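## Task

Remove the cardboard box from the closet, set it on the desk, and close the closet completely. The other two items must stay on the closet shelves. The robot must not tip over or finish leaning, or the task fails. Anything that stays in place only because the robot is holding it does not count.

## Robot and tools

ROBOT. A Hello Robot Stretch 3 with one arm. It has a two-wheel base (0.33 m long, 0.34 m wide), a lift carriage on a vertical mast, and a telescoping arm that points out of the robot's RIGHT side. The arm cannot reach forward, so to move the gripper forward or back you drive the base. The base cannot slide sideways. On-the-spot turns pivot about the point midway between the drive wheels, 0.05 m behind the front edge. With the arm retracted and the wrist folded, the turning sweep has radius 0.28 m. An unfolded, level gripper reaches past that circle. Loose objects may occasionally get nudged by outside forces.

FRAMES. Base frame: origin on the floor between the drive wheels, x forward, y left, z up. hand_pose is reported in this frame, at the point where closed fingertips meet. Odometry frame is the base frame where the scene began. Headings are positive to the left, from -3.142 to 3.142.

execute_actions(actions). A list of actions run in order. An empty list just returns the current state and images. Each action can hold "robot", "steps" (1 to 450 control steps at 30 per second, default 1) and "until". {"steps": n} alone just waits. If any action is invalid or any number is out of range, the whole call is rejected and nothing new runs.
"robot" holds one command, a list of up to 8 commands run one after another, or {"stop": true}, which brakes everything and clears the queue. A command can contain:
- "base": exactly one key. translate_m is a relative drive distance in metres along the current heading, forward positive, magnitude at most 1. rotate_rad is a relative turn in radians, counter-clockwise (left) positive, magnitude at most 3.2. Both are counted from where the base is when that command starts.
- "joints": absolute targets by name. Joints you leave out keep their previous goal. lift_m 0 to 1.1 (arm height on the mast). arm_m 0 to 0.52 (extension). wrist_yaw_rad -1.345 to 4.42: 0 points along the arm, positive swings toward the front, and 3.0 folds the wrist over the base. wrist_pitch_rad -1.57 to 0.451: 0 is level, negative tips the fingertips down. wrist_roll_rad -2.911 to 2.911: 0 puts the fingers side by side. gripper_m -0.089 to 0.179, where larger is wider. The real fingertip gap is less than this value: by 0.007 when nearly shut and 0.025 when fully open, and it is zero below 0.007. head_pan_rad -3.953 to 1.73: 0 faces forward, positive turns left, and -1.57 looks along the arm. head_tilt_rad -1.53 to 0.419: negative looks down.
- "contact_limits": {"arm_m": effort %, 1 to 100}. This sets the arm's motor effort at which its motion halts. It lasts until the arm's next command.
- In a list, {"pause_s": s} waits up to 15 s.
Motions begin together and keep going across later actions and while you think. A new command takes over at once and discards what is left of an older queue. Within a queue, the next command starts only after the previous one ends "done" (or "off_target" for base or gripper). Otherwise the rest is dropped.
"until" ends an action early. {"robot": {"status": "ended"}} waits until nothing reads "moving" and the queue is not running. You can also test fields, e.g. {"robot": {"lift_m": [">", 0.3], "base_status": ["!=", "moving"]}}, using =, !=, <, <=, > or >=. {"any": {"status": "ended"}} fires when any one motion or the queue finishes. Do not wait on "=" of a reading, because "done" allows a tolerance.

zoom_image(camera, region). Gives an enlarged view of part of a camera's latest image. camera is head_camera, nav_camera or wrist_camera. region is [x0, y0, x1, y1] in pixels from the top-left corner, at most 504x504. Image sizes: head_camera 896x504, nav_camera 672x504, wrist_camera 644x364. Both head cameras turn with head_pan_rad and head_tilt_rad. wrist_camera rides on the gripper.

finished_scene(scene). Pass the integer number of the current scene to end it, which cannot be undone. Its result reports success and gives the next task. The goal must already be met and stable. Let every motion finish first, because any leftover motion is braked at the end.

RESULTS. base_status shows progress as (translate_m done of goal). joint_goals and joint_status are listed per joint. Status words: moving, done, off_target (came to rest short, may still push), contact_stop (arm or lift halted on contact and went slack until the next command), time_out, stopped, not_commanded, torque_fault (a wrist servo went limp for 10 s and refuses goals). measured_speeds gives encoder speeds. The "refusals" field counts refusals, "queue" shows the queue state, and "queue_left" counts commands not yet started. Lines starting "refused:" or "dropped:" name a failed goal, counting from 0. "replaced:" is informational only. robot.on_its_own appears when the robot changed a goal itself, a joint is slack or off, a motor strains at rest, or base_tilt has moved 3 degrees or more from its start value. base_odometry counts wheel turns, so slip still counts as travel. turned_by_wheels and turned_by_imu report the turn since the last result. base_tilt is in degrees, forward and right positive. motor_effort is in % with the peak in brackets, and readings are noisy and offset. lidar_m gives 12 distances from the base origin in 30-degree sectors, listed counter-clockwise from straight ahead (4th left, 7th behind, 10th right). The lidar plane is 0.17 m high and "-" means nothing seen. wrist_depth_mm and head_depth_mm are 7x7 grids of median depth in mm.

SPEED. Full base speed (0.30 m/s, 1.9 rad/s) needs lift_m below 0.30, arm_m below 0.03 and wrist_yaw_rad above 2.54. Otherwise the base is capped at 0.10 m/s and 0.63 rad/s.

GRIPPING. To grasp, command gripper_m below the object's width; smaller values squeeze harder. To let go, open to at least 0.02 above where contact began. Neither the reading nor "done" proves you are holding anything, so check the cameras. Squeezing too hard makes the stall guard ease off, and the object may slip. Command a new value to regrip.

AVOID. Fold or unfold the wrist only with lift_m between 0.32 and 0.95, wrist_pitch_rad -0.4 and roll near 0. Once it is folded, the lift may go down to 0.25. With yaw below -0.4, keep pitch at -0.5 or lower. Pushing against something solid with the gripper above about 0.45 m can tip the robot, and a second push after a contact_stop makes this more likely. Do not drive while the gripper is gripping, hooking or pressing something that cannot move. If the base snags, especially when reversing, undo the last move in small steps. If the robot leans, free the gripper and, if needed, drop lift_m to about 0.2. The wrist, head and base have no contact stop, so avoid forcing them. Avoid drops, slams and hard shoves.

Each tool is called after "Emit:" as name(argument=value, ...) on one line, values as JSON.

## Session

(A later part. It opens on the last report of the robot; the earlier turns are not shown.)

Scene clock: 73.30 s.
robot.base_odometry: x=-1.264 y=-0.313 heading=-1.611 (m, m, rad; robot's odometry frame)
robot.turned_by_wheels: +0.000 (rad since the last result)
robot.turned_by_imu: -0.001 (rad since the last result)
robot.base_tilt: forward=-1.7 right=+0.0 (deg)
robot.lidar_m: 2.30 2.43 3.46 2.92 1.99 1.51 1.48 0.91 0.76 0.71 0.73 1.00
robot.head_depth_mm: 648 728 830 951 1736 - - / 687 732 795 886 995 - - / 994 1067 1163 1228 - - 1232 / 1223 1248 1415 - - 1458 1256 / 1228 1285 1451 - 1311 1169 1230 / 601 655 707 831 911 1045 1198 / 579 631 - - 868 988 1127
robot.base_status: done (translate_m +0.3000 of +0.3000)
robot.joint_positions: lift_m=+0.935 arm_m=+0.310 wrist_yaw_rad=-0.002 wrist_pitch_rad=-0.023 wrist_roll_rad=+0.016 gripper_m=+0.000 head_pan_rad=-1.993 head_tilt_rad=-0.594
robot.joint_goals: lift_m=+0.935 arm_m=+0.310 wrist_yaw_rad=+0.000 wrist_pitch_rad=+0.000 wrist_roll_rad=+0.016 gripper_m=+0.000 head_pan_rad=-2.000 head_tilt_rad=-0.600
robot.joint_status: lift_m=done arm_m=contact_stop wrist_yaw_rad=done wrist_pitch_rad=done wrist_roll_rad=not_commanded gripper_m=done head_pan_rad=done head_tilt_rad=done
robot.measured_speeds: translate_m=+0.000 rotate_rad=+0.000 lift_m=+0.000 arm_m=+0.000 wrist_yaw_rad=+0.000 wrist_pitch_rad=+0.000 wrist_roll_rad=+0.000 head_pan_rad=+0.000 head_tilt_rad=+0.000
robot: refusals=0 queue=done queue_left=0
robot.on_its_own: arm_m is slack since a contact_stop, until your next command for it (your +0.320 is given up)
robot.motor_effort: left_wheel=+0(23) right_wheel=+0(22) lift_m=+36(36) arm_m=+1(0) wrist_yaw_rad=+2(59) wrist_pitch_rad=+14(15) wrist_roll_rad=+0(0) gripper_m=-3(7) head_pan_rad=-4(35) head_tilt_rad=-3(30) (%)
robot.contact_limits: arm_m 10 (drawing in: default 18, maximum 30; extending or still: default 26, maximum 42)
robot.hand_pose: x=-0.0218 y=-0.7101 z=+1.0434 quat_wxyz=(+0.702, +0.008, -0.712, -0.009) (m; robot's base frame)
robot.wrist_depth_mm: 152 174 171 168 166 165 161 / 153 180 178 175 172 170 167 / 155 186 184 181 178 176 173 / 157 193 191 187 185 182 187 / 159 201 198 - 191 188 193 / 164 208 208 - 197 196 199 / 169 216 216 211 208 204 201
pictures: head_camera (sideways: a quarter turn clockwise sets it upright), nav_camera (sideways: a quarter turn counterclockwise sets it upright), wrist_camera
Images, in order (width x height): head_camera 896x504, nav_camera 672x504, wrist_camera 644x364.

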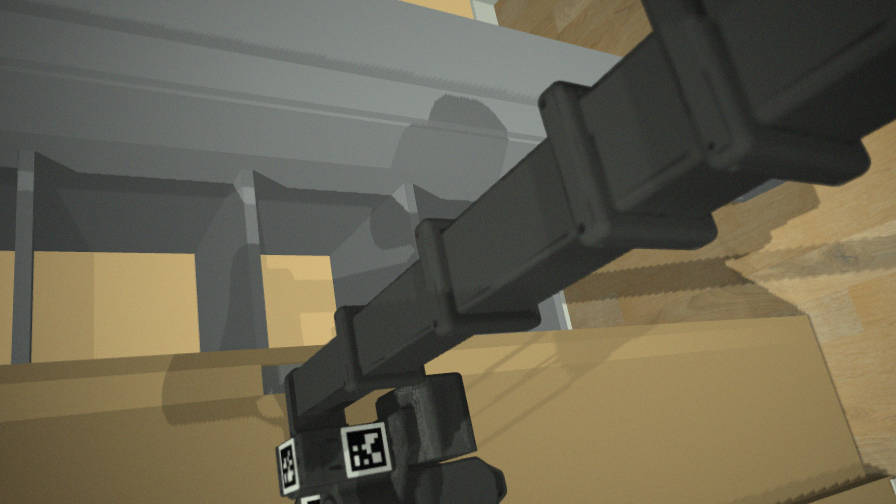

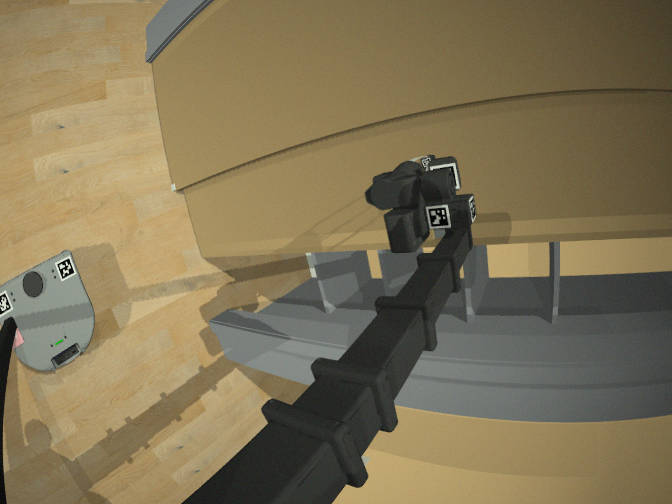

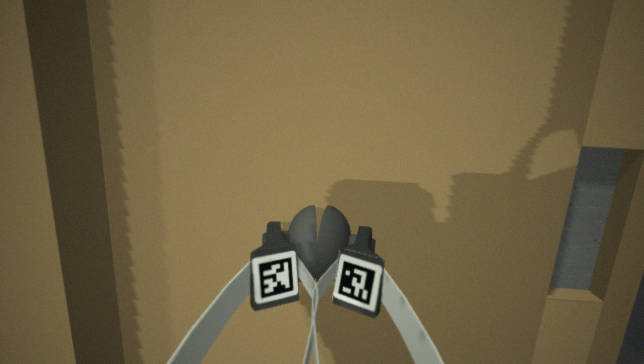

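Emit:
execute_actions(actions=[{"robot":[{"joints":{"arm_m":0.27,"lift_m":0.85}},{"base":{"translate_m":-0.26}},{"joints":{"arm_m":0.35},"contact_limits":{"arm_m":12}},{"base":{"translate_m":0.3}}],"steps":450,"until":{"robot":{"status":"ended"}}},{"steps":200,"until":{"robot":{"status":"ended"}}}])

Scene clock: 85.80 s.
robot.base_odometry: x=-1.265 y=-0.353 heading=-1.611 (m, m, rad; robot's odometry frame)
robot.turned_by_wheels: +0.000 (rad since the last result)
robot.turned_by_imu: -0.004 (rad since the last result)
robot.base_tilt: forward=-1.6 right=+0.0 (deg)
robot.lidar_m: 2.26 2.39 3.42 3.37 2.05 1.55 1.52 0.91 0.82 0.70 0.73 0.99
robot.head_depth_mm: 659 726 825 955 1149 1474 1300 / 878 793 841 926 1056 1230 - / 1073 1131 1250 1325 1428 1234 - / 1259 1320 1478 1551 1420 - 1221 / 1235 1279 1448 1263 1740 1494 1260 / 1183 1243 1395 - 1418 1491 1248 / 1146 1212 1359 - 1261 1012 1110
robot.base_status: done (translate_m +0.3000 of +0.3000)
robot.joint_positions: lift_m=+0.850 arm_m=+0.350 wrist_yaw_rad=-0.022 wrist_pitch_rad=-0.023 wrist_roll_rad=+0.016 gripper_m=+0.000 head_pan_rad=-1.993 head_tilt_rad=-0.594
robot.joint_goals: lift_m=+0.850 arm_m=+0.350 wrist_yaw_rad=+0.000 wrist_pitch_rad=+0.000 wrist_roll_rad=+0.016 gripper_m=+0.000 head_pan_rad=-2.000 head_tilt_rad=-0.600
robot.joint_status: lift_m=done arm_m=done wrist_yaw_rad=done wrist_pitch_rad=done wrist_roll_rad=not_commanded gripper_m=done head_pan_rad=done head_tilt_rad=done
robot.measured_speeds: translate_m=+0.000 rotate_rad=+0.000 lift_m=+0.000 arm_m=+0.000 wrist_yaw_rad=+0.000 wrist_pitch_rad=+0.000 wrist_roll_rad=+0.000 head_pan_rad=+0.000 head_tilt_rad=+0.000
robot: refusals=0 queue=done queue_left=0
robot.on_its_own: wrist_yaw_rad is at rest, and its effort (+19) is outside its rest range (-12 to +12)
robot.motor_effort: left_wheel=-9(24) right_wheel=+7(21) lift_m=+16(38) arm_m=+3(4) wrist_yaw_rad=+19(56) wrist_pitch_rad=+13(13) wrist_roll_rad=+0(0) gripper_m=-5(7) head_pan_rad=-3(4) head_tilt_rad=-3(3) (%)
robot.contact_limits: arm_m 12 (drawing in: default 18, maximum 30; extending or still: default 26, maximum 42)
robot.hand_pose: x=-0.0271 y=-0.7502 z=+0.9593 quat_wxyz=(+0.702, +0.000, -0.712, -0.016) (m; robot's base frame)
robot.wrist_depth_mm: 111 136 141 776 785 779 746 / 113 141 147 813 810 790 738 / 114 145 145 832 831 814 684 / 115 148 148 874 860 842 731 / 117 154 154 - 878 863 737 / 118 159 160 - 612 622 630 / 119 165 168 507 515 497 509
pictures: head_camera (sideways: a quarter turn clockwise sets it upright), nav_camera (sideways: a quarter turn counterclockwise sets it upright), wrist_camera
Images, in order (width x height): head_camera 896x504, nav_camera 672x504, wrist_camera 644x364.

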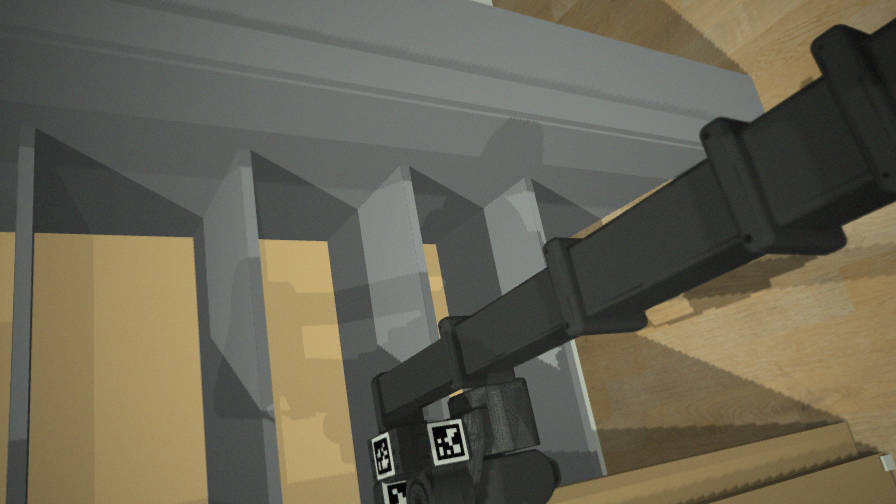

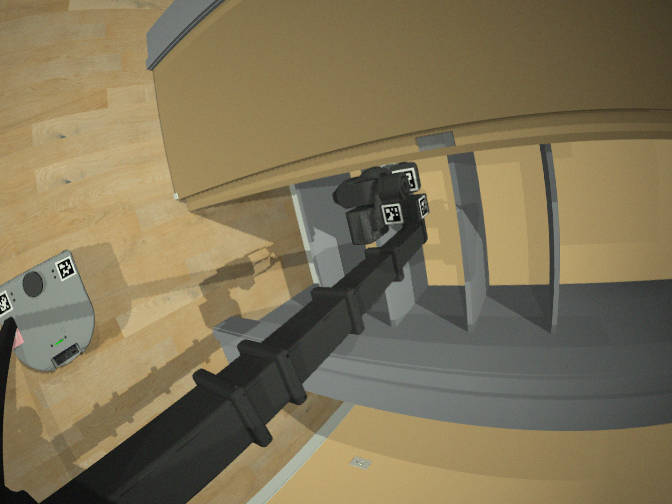

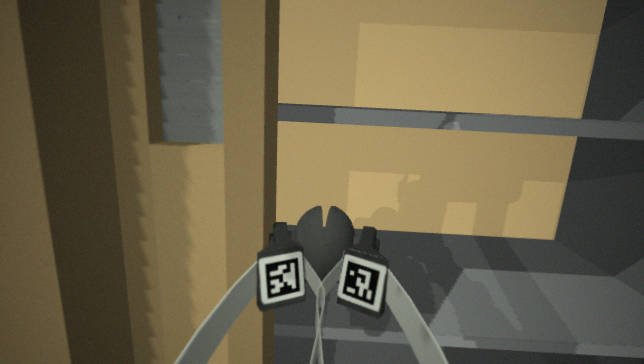

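Emit:
execute_actions(actions=[{"robot":[{"base":{"translate_m":-0.02}},{"joints":{"arm_m":0.0,"head_pan_rad":-1.3,"head_tilt_rad":-0.5},"base":{"translate_m":-0.3}}],"steps":450,"until":{"robot":{"status":"ended"}}}])

Scene clock: 92.73 s.
robot.base_odometry: x=-1.252 y=-0.033 heading=-1.611 (m, m, rad; robot's odometry frame)
robot.turned_by_wheels: +0.000 (rad since the last result)
robot.turned_by_imu: -0.003 (rad since the last result)
robot.base_tilt: forward=-1.6 right=-0.2 (deg)
robot.lidar_m: 2.58 2.72 3.49 2.98 1.62 1.23 1.20 1.26 0.67 0.78 0.80 1.01
robot.head_depth_mm: 1115 1211 1251 1309 1375 1475 - / 1146 1246 1239 1294 1367 1528 - / 1180 1301 1327 1292 1422 1622 1326 / 1216 1331 1372 1362 1473 1617 1331 / 1236 1355 1090 1217 1330 1128 1247 / 653 704 767 844 930 1053 1211 / 633 691 761 853 963 1098 1259
robot.base_status: done (translate_m -0.3000 of -0.3000)
robot.joint_positions: lift_m=+0.850 arm_m=+0.001 wrist_yaw_rad=-0.001 wrist_pitch_rad=-0.023 wrist_roll_rad=+0.016 gripper_m=+0.000 head_pan_rad=-1.307 head_tilt_rad=-0.507
robot.joint_goals: lift_m=+0.850 arm_m=+0.000 wrist_yaw_rad=+0.000 wrist_pitch_rad=+0.000 wrist_roll_rad=+0.016 gripper_m=+0.000 head_pan_rad=-1.300 head_tilt_rad=-0.500
robot.joint_status: lift_m=done arm_m=done wrist_yaw_rad=done wrist_pitch_rad=done wrist_roll_rad=not_commanded gripper_m=done head_pan_rad=done head_tilt_rad=done
robot.measured_speeds: translate_m=+0.000 rotate_rad=+0.000 lift_m=+0.000 arm_m=+0.000 wrist_yaw_rad=+0.000 wrist_pitch_rad=+0.000 wrist_roll_rad=+0.000 head_pan_rad=+0.000 head_tilt_rad=+0.000
robot: refusals=0 queue=done queue_left=0
robot.motor_effort: left_wheel=+1(15) right_wheel=-1(7) lift_m=+15(16) arm_m=-3(3) wrist_yaw_rad=+1(21) wrist_pitch_rad=+13(13) wrist_roll_rad=+0(0) gripper_m=-3(5) head_pan_rad=+3(45) head_tilt_rad=+5(17) (%)
robot.hand_pose: x=-0.0216 y=-0.4018 z=+0.9593 quat_wxyz=(+0.702, +0.008, -0.712, -0.009) (m; robot's base frame)
robot.wrist_depth_mm: 463 - - - - 366 372 / 484 - - - - 383 384 / 493 - - - - 396 396 / 499 - - - - 411 412 / 512 907 975 - 818 423 432 / 517 - - - 529 444 451 / 542 908 - 986 887 462 -
pictures: head_camera (sideways: a quarter turn clockwise sets it upright), nav_camera (sideways: a quarter turn counterclockwise sets it upright), wrist_camera
Images, in order (width x height): head_camera 896x504, nav_camera 672x504, wrist_camera 644x364.

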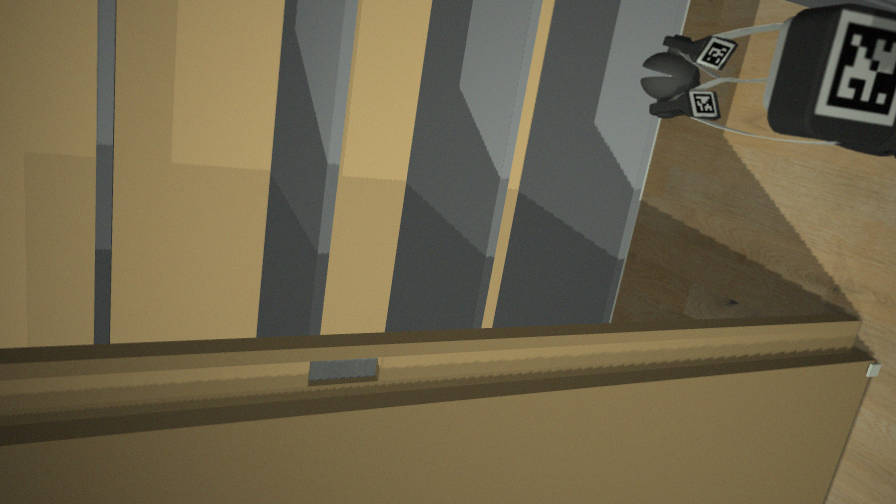

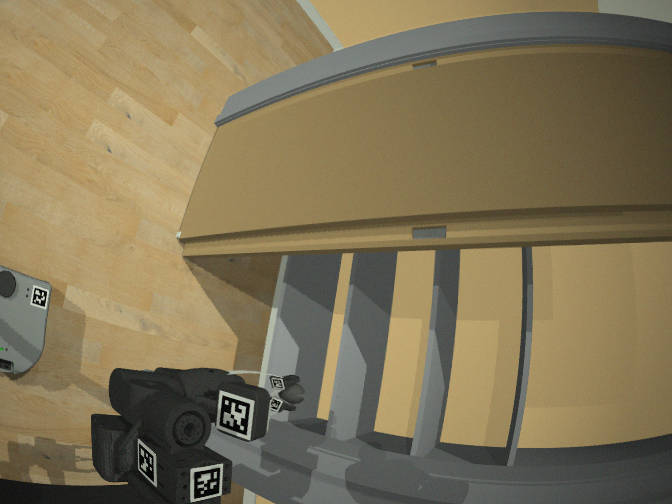

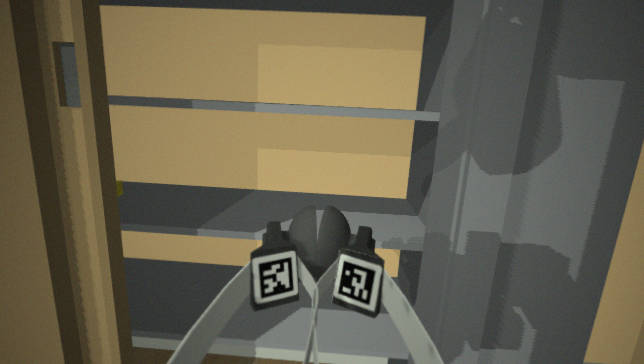

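Emit:
execute_actions(actions=[{"robot":[{"base":{"translate_m":0.283},"joints":{"lift_m":0.935,"wrist_yaw_rad":0.35,"arm_m":0.24,"head_pan_rad":-1.57,"head_tilt_rad":-0.3}},{"joints":{"arm_m":0.295},"contact_limits":{"arm_m":12}}],"steps":450,"until":{"robot":{"status":"ended"}}}])

Scene clock: 99.03 s.
robot.base_odometry: x=-1.264 y=-0.316 heading=-1.611 (m, m, rad; robot's odometry frame)
robot.turned_by_wheels: +0.000 (rad since the last result)
robot.turned_by_imu: +0.000 (rad since the last result)
robot.base_tilt: forward=-1.5 right=+0.0 (deg)
robot.lidar_m: 2.30 2.42 3.46 2.92 2.00 1.52 1.48 0.91 0.80 0.71 0.73 1.00
robot.head_depth_mm: 1207 1268 1324 1362 1441 - 1473 / 1208 1274 1325 1359 - 1353 1468 / 1215 1273 1343 1338 - 1326 1514 / 1215 1270 1341 1182 - 1284 1459 / 614 648 676 709 738 801 856 / 581 613 645 683 727 774 827 / 585 615 649 687 732 778 830
robot.base_status: done (translate_m +0.2830 of +0.2830)
robot.joint_positions: lift_m=+0.935 arm_m=+0.295 wrist_yaw_rad=+0.349 wrist_pitch_rad=-0.022 wrist_roll_rad=+0.016 gripper_m=+0.000 head_pan_rad=-1.563 head_tilt_rad=-0.310
robot.joint_goals: lift_m=+0.935 arm_m=+0.295 wrist_yaw_rad=+0.350 wrist_pitch_rad=+0.000 wrist_roll_rad=+0.016 gripper_m=+0.000 head_pan_rad=-1.570 head_tilt_rad=-0.300
robot.joint_status: lift_m=done arm_m=done wrist_yaw_rad=done wrist_pitch_rad=done wrist_roll_rad=not_commanded gripper_m=done head_pan_rad=done head_tilt_rad=done
robot.measured_speeds: translate_m=+0.000 rotate_rad=+0.000 lift_m=+0.000 arm_m=+0.000 wrist_yaw_rad=+0.000 wrist_pitch_rad=+0.000 wrist_roll_rad=+0.000 head_pan_rad=+0.000 head_tilt_rad=+0.000
robot: refusals=0 queue=done queue_left=0
robot.motor_effort: left_wheel=+0(6) right_wheel=+0(2) lift_m=+39(43) arm_m=+4(5) wrist_yaw_rad=+0(5) wrist_pitch_rad=+13(13) wrist_roll_rad=+0(0) gripper_m=-3(3) head_pan_rad=-4(28) head_tilt_rad=+5(23) (%)
robot.contact_limits: arm_m 12 (drawing in: default 18, maximum 30; extending or still: default 26, maximum 42)
robot.hand_pose: x=+0.0661 y=-0.6798 z=+1.0434 quat_wxyz=(+0.692, +0.132, -0.700, +0.114) (m; robot's base frame)
robot.wrist_depth_mm: 236 206 181 198 194 730 678 / 248 216 187 205 202 777 700 / 260 225 194 218 223 775 717 / 274 235 201 232 469 516 474 / 288 247 213 - 893 838 743 / 307 259 226 - 768 797 764 / 330 275 224 244 569 609 621
pictures: head_camera (sideways: a quarter turn clockwise sets it upright), nav_camera (sideways: a quarter turn counterclockwise sets it upright), wrist_camera
Images, in order (width x height): head_camera 896x504, nav_camera 672x504, wrist_camera 644x364.

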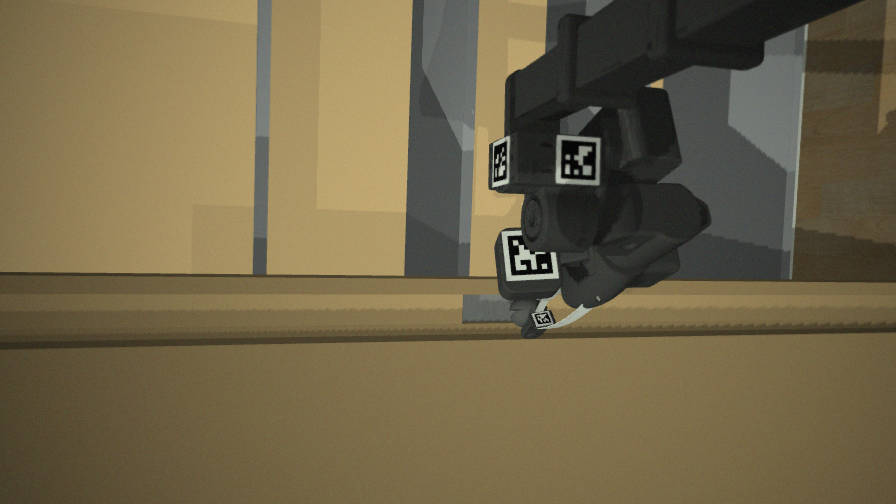

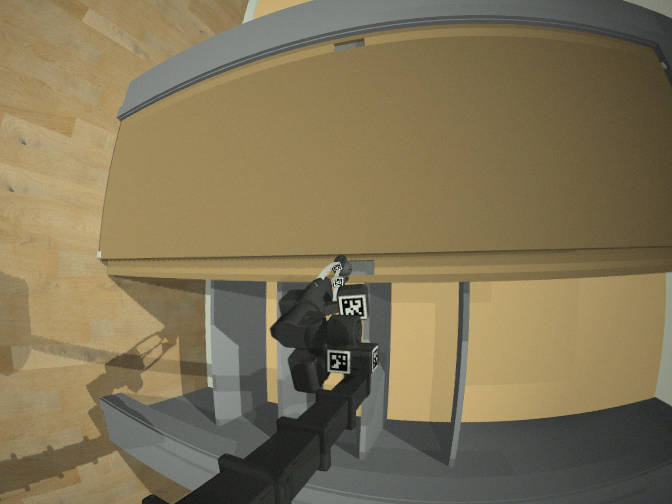

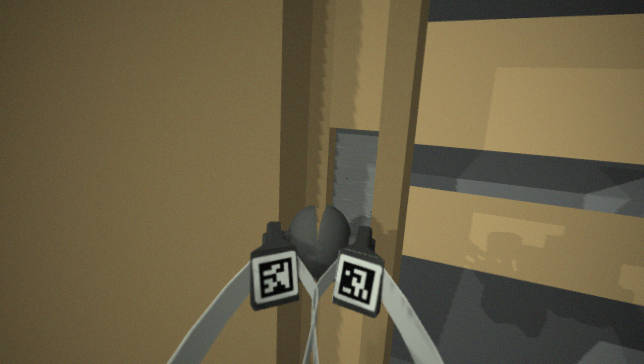

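Emit:
execute_actions(actions=[{"robot":[{"base":{"translate_m":-0.033},"joints":{"gripper_m":0.055}},{"joints":{"arm_m":0.335},"contact_limits":{"arm_m":10}}],"steps":450,"until":{"robot":{"status":"ended"}}}])

Scene clock: 101.97 s.
robot.base_odometry: x=-1.262 y=-0.283 heading=-1.611 (m, m, rad; robot's odometry frame)
robot.turned_by_wheels: +0.000 (rad since the last result)
robot.turned_by_imu: -0.001 (rad since the last result)
robot.base_tilt: forward=-1.6 right=+0.0 (deg)
robot.lidar_m: 2.33 2.46 3.46 2.93 1.96 1.48 1.45 0.91 0.78 0.71 0.73 1.02
robot.head_depth_mm: 1200 1261 1328 1362 1445 - 1475 / 1209 1262 1335 1346 - 1341 1470 / 1214 1278 1345 1189 - 1381 1470 / 1217 1292 1342 1179 - 1388 1505 / 625 657 693 728 778 824 880 / 588 615 648 687 723 768 821 / 585 615 647 683 727 774 828
robot.base_status: done (translate_m -0.0330 of -0.0330)
robot.joint_positions: lift_m=+0.935 arm_m=+0.335 wrist_yaw_rad=+0.349 wrist_pitch_rad=-0.022 wrist_roll_rad=+0.016 gripper_m=+0.055 head_pan_rad=-1.563 head_tilt_rad=-0.310
robot.joint_goals: lift_m=+0.935 arm_m=+0.335 wrist_yaw_rad=+0.350 wrist_pitch_rad=+0.000 wrist_roll_rad=+0.016 gripper_m=+0.055 head_pan_rad=-1.570 head_tilt_rad=-0.300
robot.joint_status: lift_m=done arm_m=done wrist_yaw_rad=done wrist_pitch_rad=done wrist_roll_rad=not_commanded gripper_m=done head_pan_rad=done head_tilt_rad=done
robot.measured_speeds: translate_m=+0.000 rotate_rad=+0.000 lift_m=+0.000 arm_m=+0.000 wrist_yaw_rad=+0.000 wrist_pitch_rad=+0.000 wrist_roll_rad=+0.000 head_pan_rad=+0.000 head_tilt_rad=+0.000
robot: refusals=0 queue=done queue_left=0
robot.motor_effort: left_wheel=-1(5) right_wheel=+0(4) lift_m=+39(39) arm_m=+4(6) wrist_yaw_rad=+0(0) wrist_pitch_rad=+13(13) wrist_roll_rad=+0(0) gripper_m=+0(80) head_pan_rad=-4(4) head_tilt_rad=+6(5) (%)
robot.contact_limits: arm_m 10 (drawing in: default 18, maximum 30; extending or still: default 26, maximum 42)
robot.hand_pose: x=+0.0661 y=-0.7198 z=+1.0434 quat_wxyz=(+0.692, +0.132, -0.700, +0.114) (m; robot's base frame)
robot.wrist_depth_mm: 172 152 177 170 757 702 640 / 179 158 183 177 809 731 663 / 191 165 189 182 835 753 685 / 201 172 203 202 499 445 469 / 213 180 182 211 865 789 702 / 225 193 216 208 - 793 729 / 239 206 216 215 587 601 613
pictures: head_camera (sideways: a quarter turn clockwise sets it upright), nav_camera (sideways: a quarter turn counterclockwise sets it upright), wrist_camera
Images, in order (width x height): head_camera 896x504, nav_camera 672x504, wrist_camera 644x364.

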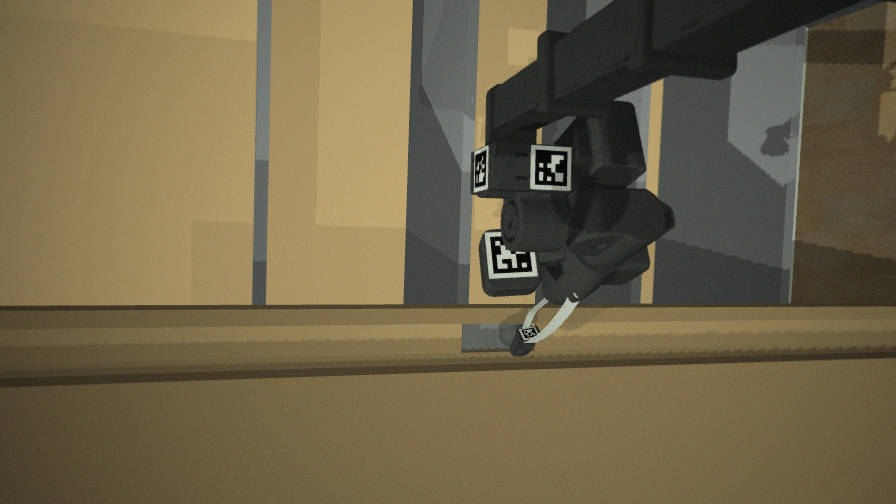

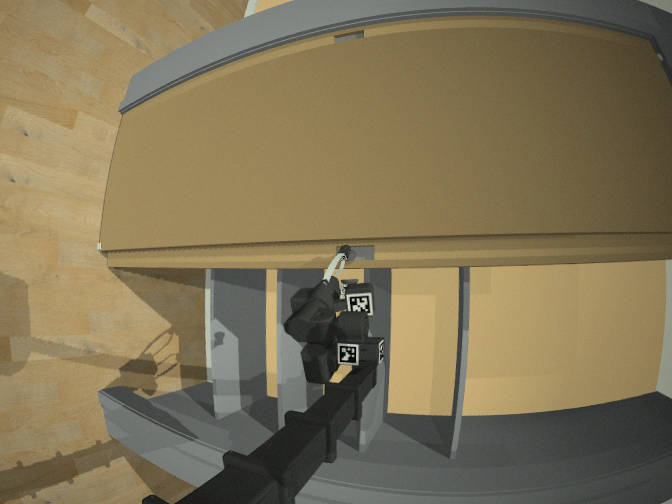

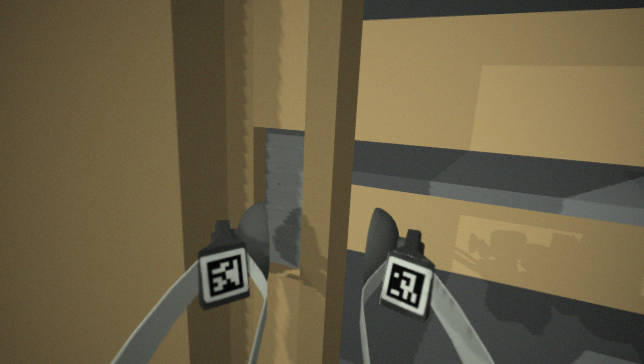

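Emit:
execute_actions(actions=[{"robot":[{"joints":{"gripper_m":0.035}},{"joints":{"arm_m":0.35},"contact_limits":{"arm_m":10}}],"steps":450,"until":{"robot":{"status":"ended"}}},{"robot":{"joints":{"gripper_m":0.0}},"steps":60}])

Scene clock: 106.13 s.
robot.base_odometry: x=-1.262 y=-0.283 heading=-1.611 (m, m, rad; robot's odometry frame)
robot.turned_by_wheels: +0.000 (rad since the last result)
robot.turned_by_imu: -0.001 (rad since the last result)
robot.base_tilt: forward=-1.7 right=-0.1 (deg)
robot.lidar_m: 2.33 2.46 3.47 2.92 1.94 1.48 1.45 0.91 0.78 0.71 0.73 1.03
robot.head_depth_mm: 1200 1261 1325 1361 1438 - 1481 / 1202 1269 1343 1201 - 1329 1476 / 1219 1273 1342 1196 - 1384 1474 / 1226 1281 1354 1186 - 1380 1509 / 625 657 692 729 774 828 879 / 588 615 649 686 723 770 823 / 586 615 646 687 727 776 829
robot.base_status: done (translate_m -0.0330 of -0.0330)
robot.joint_positions: lift_m=+0.935 arm_m=+0.350 wrist_yaw_rad=+0.359 wrist_pitch_rad=-0.023 wrist_roll_rad=+0.016 gripper_m=+0.000 head_pan_rad=-1.563 head_tilt_rad=-0.310
robot.joint_goals: lift_m=+0.935 arm_m=+0.350 wrist_yaw_rad=+0.350 wrist_pitch_rad=+0.000 wrist_roll_rad=+0.016 gripper_m=+0.000 head_pan_rad=-1.570 head_tilt_rad=-0.300
robot.joint_status: lift_m=done arm_m=done wrist_yaw_rad=done wrist_pitch_rad=done wrist_roll_rad=not_commanded gripper_m=done head_pan_rad=done head_tilt_rad=done
robot.measured_speeds: translate_m=+0.000 rotate_rad=+0.000 lift_m=+0.000 arm_m=+0.000 wrist_yaw_rad=+0.000 wrist_pitch_rad=+0.000 wrist_roll_rad=+0.000 head_pan_rad=+0.000 head_tilt_rad=+0.000
robot: refusals=0 queue=done queue_left=0
robot.motor_effort: left_wheel=+4(3) right_wheel=-3(3) lift_m=+39(39) arm_m=+4(1) wrist_yaw_rad=-9(9) wrist_pitch_rad=+13(13) wrist_roll_rad=+0(0) gripper_m=-7(82) head_pan_rad=-3(3) head_tilt_rad=+6(6) (%)
robot.contact_limits: arm_m 10 (drawing in: default 18, maximum 30; extending or still: default 26, maximum 42)
robot.hand_pose: x=+0.0683 y=-0.7340 z=+1.0434 quat_wxyz=(+0.692, +0.135, -0.700, +0.117) (m; robot's base frame)
robot.wrist_depth_mm: 153 138 166 156 765 683 637 / 160 143 171 162 796 717 648 / 168 149 183 168 795 733 673 / 178 155 191 189 490 439 472 / 190 160 187 - 856 779 690 / 201 169 181 189 766 757 707 / 214 180 208 203 599 602 615
pictures: head_camera (sideways: a quarter turn clockwise sets it upright), nav_camera (sideways: a quarter turn counterclockwise sets it upright), wrist_camera
Images, in order (width x height): head_camera 896x504, nav_camera 672x504, wrist_camera 644x364.

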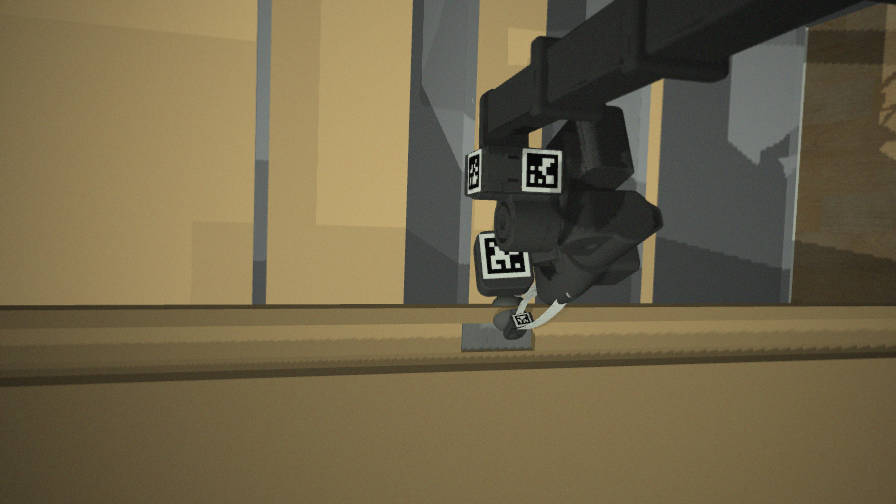

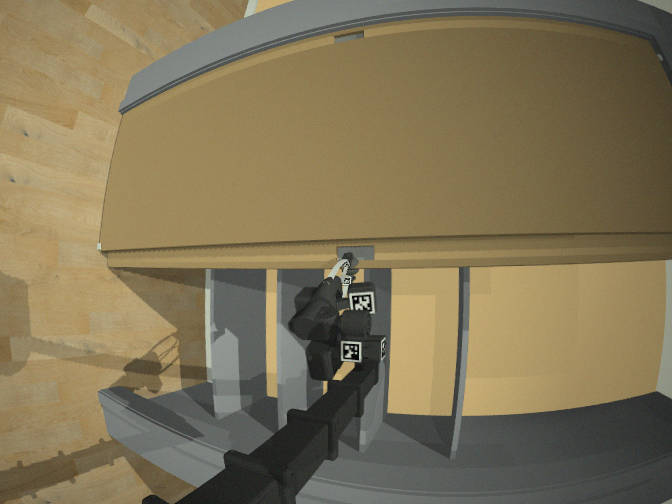

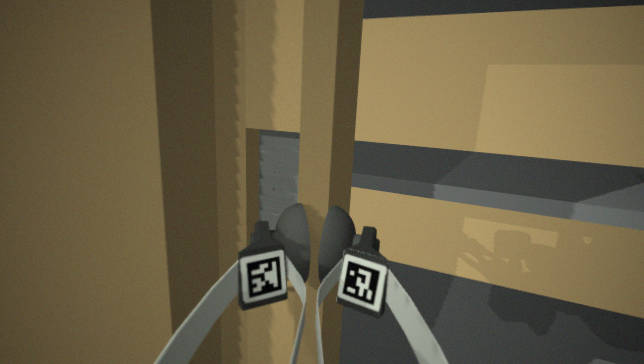

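Emit:
execute_actions(actions=[{"robot":{"base":{"translate_m":-0.39}},"steps":450,"until":{"robot":{"status":"ended"}}}])

Scene clock: 112.27 s.
robot.base_odometry: x=-1.247 y=+0.107 heading=-1.611 (m, m, rad; robot's odometry frame)
robot.turned_by_wheels: +0.000 (rad since the last result)
robot.turned_by_imu: -0.003 (rad since the last result)
robot.base_tilt: forward=-1.8 right=+0.0 (deg)
robot.lidar_m: 2.72 2.87 3.02 2.98 1.43 1.09 1.06 1.11 0.67 0.64 0.77 1.00
robot.head_depth_mm: 532 559 588 621 644 - 757 / 527 557 586 618 - 705 750 / 1181 576 591 613 - 695 746 / 1201 1254 1330 1182 - 1325 1473 / 1212 1269 1330 1317 1212 1384 1462 / 1217 1278 1344 1305 1281 1368 1493 / 1211 1265 693 736 764 814 863
robot.base_status: done (translate_m -0.3900 of -0.3900)
robot.joint_positions: lift_m=+0.935 arm_m=+0.350 wrist_yaw_rad=+0.476 wrist_pitch_rad=-0.022 wrist_roll_rad=+0.016 gripper_m=+0.000 head_pan_rad=-1.563 head_tilt_rad=-0.309
robot.joint_goals: lift_m=+0.935 arm_m=+0.350 wrist_yaw_rad=+0.475 wrist_pitch_rad=+0.000 wrist_roll_rad=+0.016 gripper_m=+0.000 head_pan_rad=-1.570 head_tilt_rad=-0.300
robot.joint_status: lift_m=done arm_m=done wrist_yaw_rad=done wrist_pitch_rad=done wrist_roll_rad=not_commanded gripper_m=done head_pan_rad=done head_tilt_rad=done
robot.measured_speeds: translate_m=+0.000 rotate_rad=+0.000 lift_m=+0.000 arm_m=+0.000 wrist_yaw_rad=+0.000 wrist_pitch_rad=+0.000 wrist_roll_rad=+0.000 head_pan_rad=+0.000 head_tilt_rad=+0.000
robot: refusals=0 queue=done queue_left=0
robot.on_its_own: wrist_yaw_rad is held at +0.475, not at your +0.350, by its stall guard, which is not easing now
robot.motor_effort: left_wheel=+0(19) right_wheel=+0(19) lift_m=+39(38) arm_m=+3(4) wrist_yaw_rad=-1(45) wrist_pitch_rad=+13(15) wrist_roll_rad=+0(0) gripper_m=-3(11) head_pan_rad=-4(4) head_tilt_rad=+5(6) (%)
robot.contact_limits: arm_m 10 (drawing in: default 18, maximum 30; extending or still: default 26, maximum 42)
robot.hand_pose: x=+0.0958 y=-0.7219 z=+1.0436 quat_wxyz=(+0.684, +0.176, -0.691, +0.158) (m; robot's base frame)
robot.wrist_depth_mm: 256 223 939 862 754 679 603 / 270 231 - 931 792 692 628 / 287 244 - 896 814 722 639 / 308 257 - 927 483 441 482 / 332 262 - - 862 759 467 / 359 272 739 - 786 743 608 / 389 284 960 597 597 615 558
pictures: head_camera (sideways: a quarter turn clockwise sets it upright), nav_camera (sideways: a quarter turn counterclockwise sets it upright), wrist_camera
Images, in order (width x height): head_camera 896x504, nav_camera 672x504, wrist_camera 644x364.

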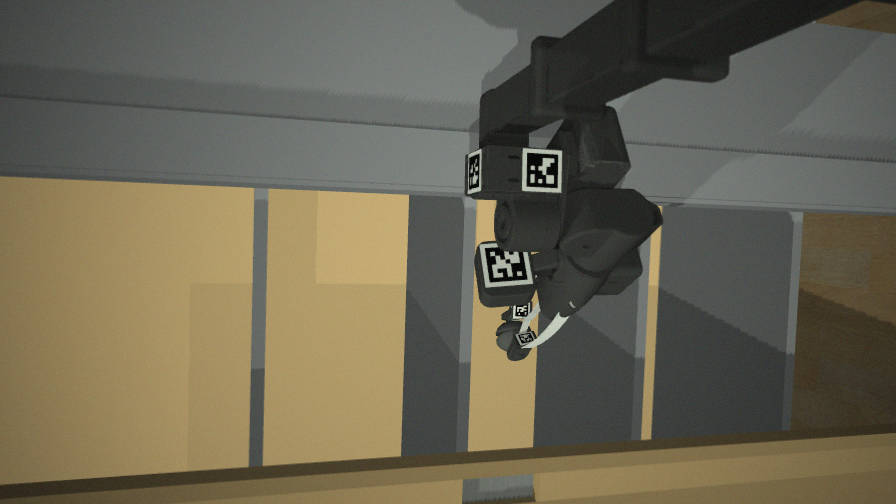

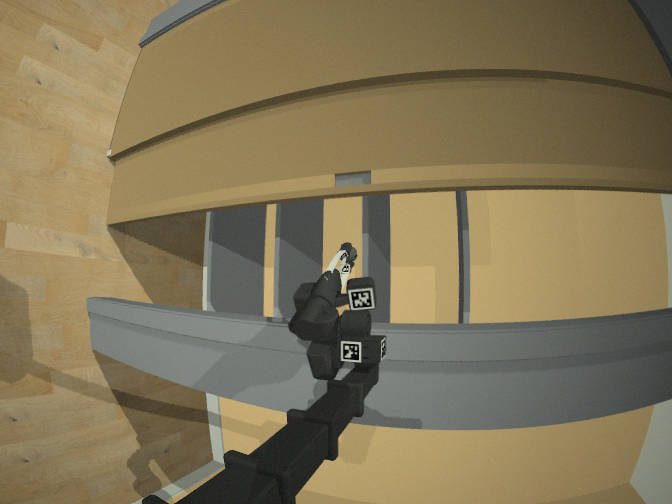

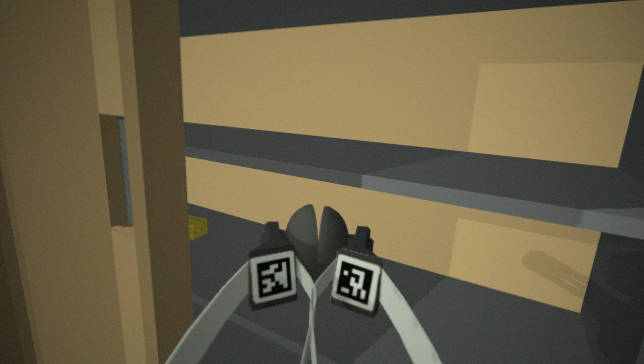

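Emit:
execute_actions(actions=[{"robot":[{"joints":{"arm_m":0.27,"gripper_m":0.04}},{"base":{"translate_m":0.274},"joints":{"wrist_yaw_rad":-0.1}}],"steps":450,"until":{"robot":{"status":"ended"}}}])

Scene clock: 118.60 s.
robot.base_odometry: x=-1.258 y=-0.167 heading=-1.611 (m, m, rad; robot's odometry frame)
robot.turned_by_wheels: +0.000 (rad since the last result)
robot.turned_by_imu: -0.001 (rad since the last result)
robot.base_tilt: forward=-1.6 right=-0.2 (deg)
robot.lidar_m: 2.45 2.58 3.48 2.94 1.80 1.37 1.33 1.41 0.72 0.73 0.74 1.02
robot.head_depth_mm: 1200 1259 1314 1222 1286 - 1307 / 1200 1260 1328 1358 - 1298 1477 / 1201 1264 1335 1337 - 1287 1472 / 610 640 675 714 757 812 863 / 613 645 679 716 758 811 868 / 619 648 684 721 765 817 869 / 620 647 676 713 736 783 830
robot.base_status: done (translate_m +0.2740 of +0.2740)
robot.joint_positions: lift_m=+0.935 arm_m=+0.270 wrist_yaw_rad=-0.098 wrist_pitch_rad=-0.022 wrist_roll_rad=+0.016 gripper_m=+0.040 head_pan_rad=-1.563 head_tilt_rad=-0.309
robot.joint_goals: lift_m=+0.935 arm_m=+0.270 wrist_yaw_rad=-0.100 wrist_pitch_rad=+0.000 wrist_roll_rad=+0.016 gripper_m=+0.040 head_pan_rad=-1.570 head_tilt_rad=-0.300
robot.joint_status: lift_m=done arm_m=done wrist_yaw_rad=done wrist_pitch_rad=done wrist_roll_rad=not_commanded gripper_m=done head_pan_rad=done head_tilt_rad=done
robot.measured_speeds: translate_m=+0.000 rotate_rad=+0.000 lift_m=+0.000 arm_m=+0.000 wrist_yaw_rad=+0.000 wrist_pitch_rad=+0.000 wrist_roll_rad=+0.000 head_pan_rad=+0.000 head_tilt_rad=+0.000
robot: refusals=0 queue=done queue_left=0
robot.motor_effort: left_wheel=+1(7) right_wheel=+0(3) lift_m=+39(39) arm_m=-2(5) wrist_yaw_rad=-2(4) wrist_pitch_rad=+13(13) wrist_roll_rad=+0(0) gripper_m=+0(81) head_pan_rad=-4(4) head_tilt_rad=+6(5) (%)
robot.hand_pose: x=-0.0464 y=-0.6698 z=+1.0436 quat_wxyz=(+0.700, -0.027, -0.712, -0.042) (m; robot's base frame)
robot.wrist_depth_mm: 192 194 195 776 846 637 449 / 199 200 204 861 883 666 450 / 206 209 211 861 898 667 440 / 214 216 229 544 605 569 443 / 220 225 226 969 978 643 439 / 230 232 239 726 836 643 435 / 240 242 245 598 627 598 434
pictures: head_camera (sideways: a quarter turn clockwise sets it upright), nav_camera (sideways: a quarter turn counterclockwise sets it upright), wrist_camera
Images, in order (width x height): head_camera 896x504, nav_camera 672x504, wrist_camera 644x364.

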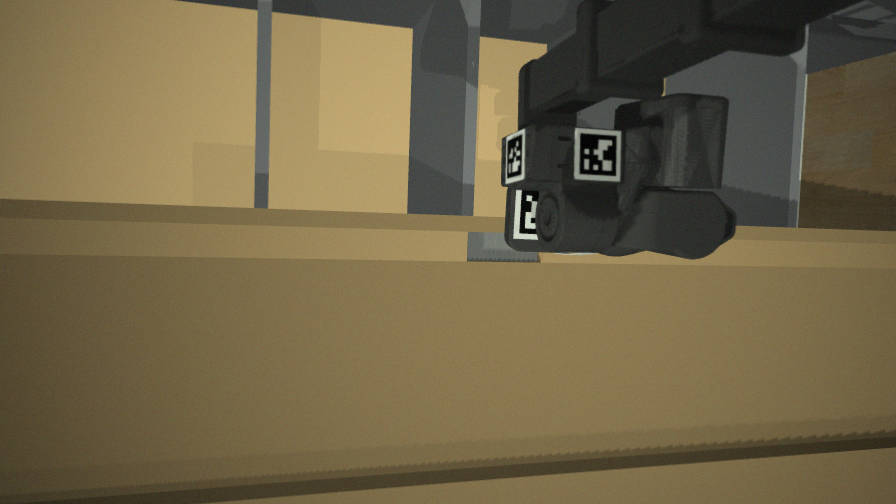

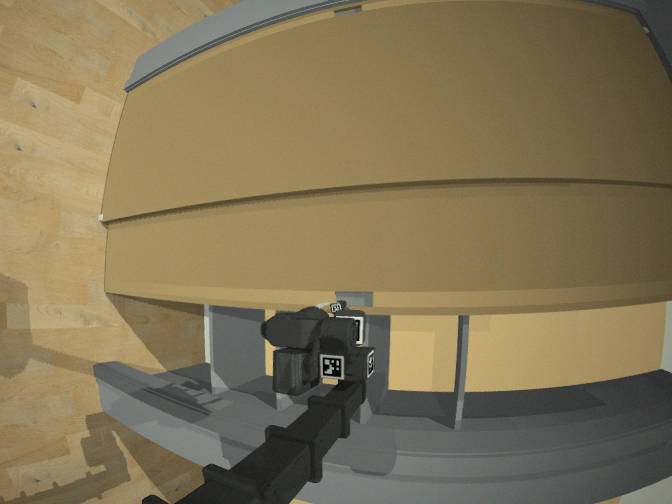

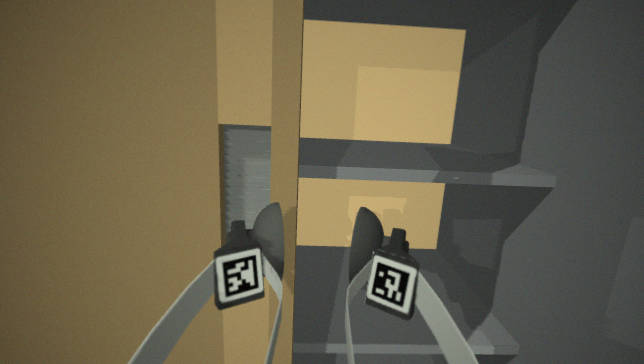

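Emit:
execute_actions(actions=[{"robot":[{"base":{"translate_m":0.02}},{"joints":{"arm_m":0.335},"contact_limits":{"arm_m":10}}],"steps":450,"until":{"robot":{"status":"ended"}}},{"robot":{"joints":{"gripper_m":-0.02}},"steps":50},{"robot":{"base":{"translate_m":-0.1}},"steps":450,"until":{"robot":{"status":"ended"}}}])

Scene clock: 125.73 s.
robot.base_odometry: x=-1.255 y=-0.087 heading=-1.611 (m, m, rad; robot's odometry frame)
robot.turned_by_wheels: +0.000 (rad since the last result)
robot.turned_by_imu: -0.003 (rad since the last result)
robot.base_tilt: forward=-1.6 right=+0.0 (deg)
robot.lidar_m: 2.52 2.67 3.47 2.96 1.69 1.28 1.25 1.32 0.69 0.73 0.77 1.02
robot.head_depth_mm: 1187 1167 1132 1094 709 - 779 / 1208 1256 1329 1359 - 1341 1424 / 1193 1245 1324 1082 - 1329 1478 / 608 637 672 708 755 805 854 / 612 641 678 714 758 807 860 / 615 646 679 719 765 810 865 / 619 650 684 725 770 817 875
robot.base_status: done (translate_m -0.1000 of -0.1000)
robot.joint_positions: lift_m=+0.935 arm_m=+0.317 wrist_yaw_rad=-0.087 wrist_pitch_rad=-0.026 wrist_roll_rad=+0.016 gripper_m=-0.019 head_pan_rad=-1.563 head_tilt_rad=-0.308
robot.joint_goals: lift_m=+0.935 arm_m=+0.317 wrist_yaw_rad=-0.100 wrist_pitch_rad=+0.000 wrist_roll_rad=+0.016 gripper_m=-0.020 head_pan_rad=-1.570 head_tilt_rad=-0.300
robot.joint_status: lift_m=done arm_m=contact_stop wrist_yaw_rad=done wrist_pitch_rad=done wrist_roll_rad=not_commanded gripper_m=done head_pan_rad=done head_tilt_rad=done
robot.measured_speeds: translate_m=+0.000 rotate_rad=+0.000 lift_m=+0.000 arm_m=+0.000 wrist_yaw_rad=+0.000 wrist_pitch_rad=+0.000 wrist_roll_rad=+0.000 head_pan_rad=+0.000 head_tilt_rad=+0.000
robot: refusals=0 queue=done queue_left=0
robot.on_its_own: arm_m is slack since a contact_stop, until your next command for it (your +0.335 is given up)
robot.motor_effort: left_wheel=+6(27) right_wheel=-5(24) lift_m=+38(39) arm_m=+1(13) wrist_yaw_rad=-11(71) wrist_pitch_rad=+15(18) wrist_roll_rad=+0(0) gripper_m=-15(86) head_pan_rad=-4(4) head_tilt_rad=+5(5) (%)
robot.contact_limits: arm_m 10 (drawing in: default 18, maximum 30; extending or still: default 26, maximum 42)
robot.hand_pose: x=-0.0437 y=-0.7165 z=+1.0426 quat_wxyz=(+0.701, -0.022, -0.712, -0.040) (m; robot's base frame)
robot.wrist_depth_mm: 149 150 151 153 793 548 365 / 154 155 156 159 842 539 360 / 160 161 162 165 851 530 360 / 166 167 171 183 568 500 358 / 172 173 176 - 916 530 355 / 181 181 181 187 781 519 243 / 187 189 191 195 588 513 240
pictures: head_camera (sideways: a quarter turn clockwise sets it upright), nav_camera (sideways: a quarter turn counterclockwise sets it upright), wrist_camera
Images, in order (width x height): head_camera 896x504, nav_camera 672x504, wrist_camera 644x364.

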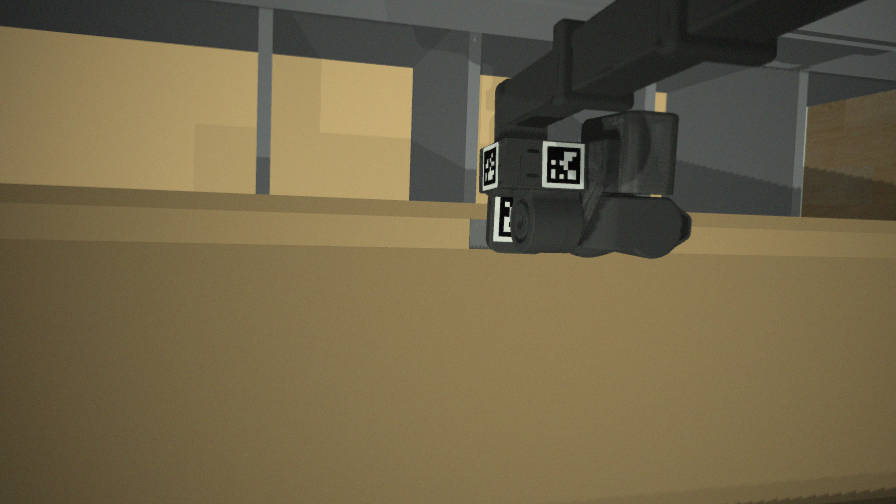

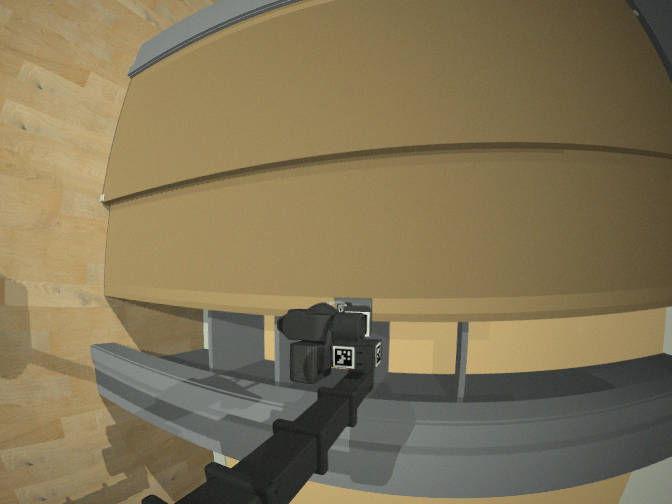

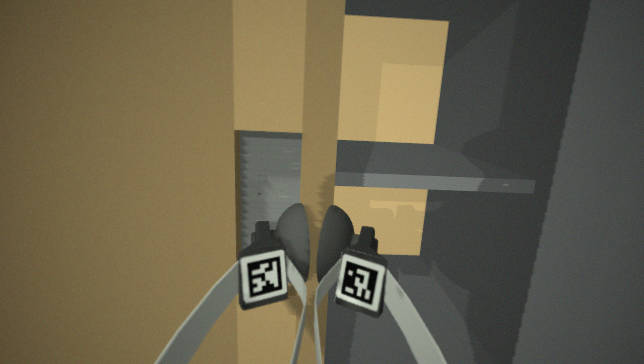

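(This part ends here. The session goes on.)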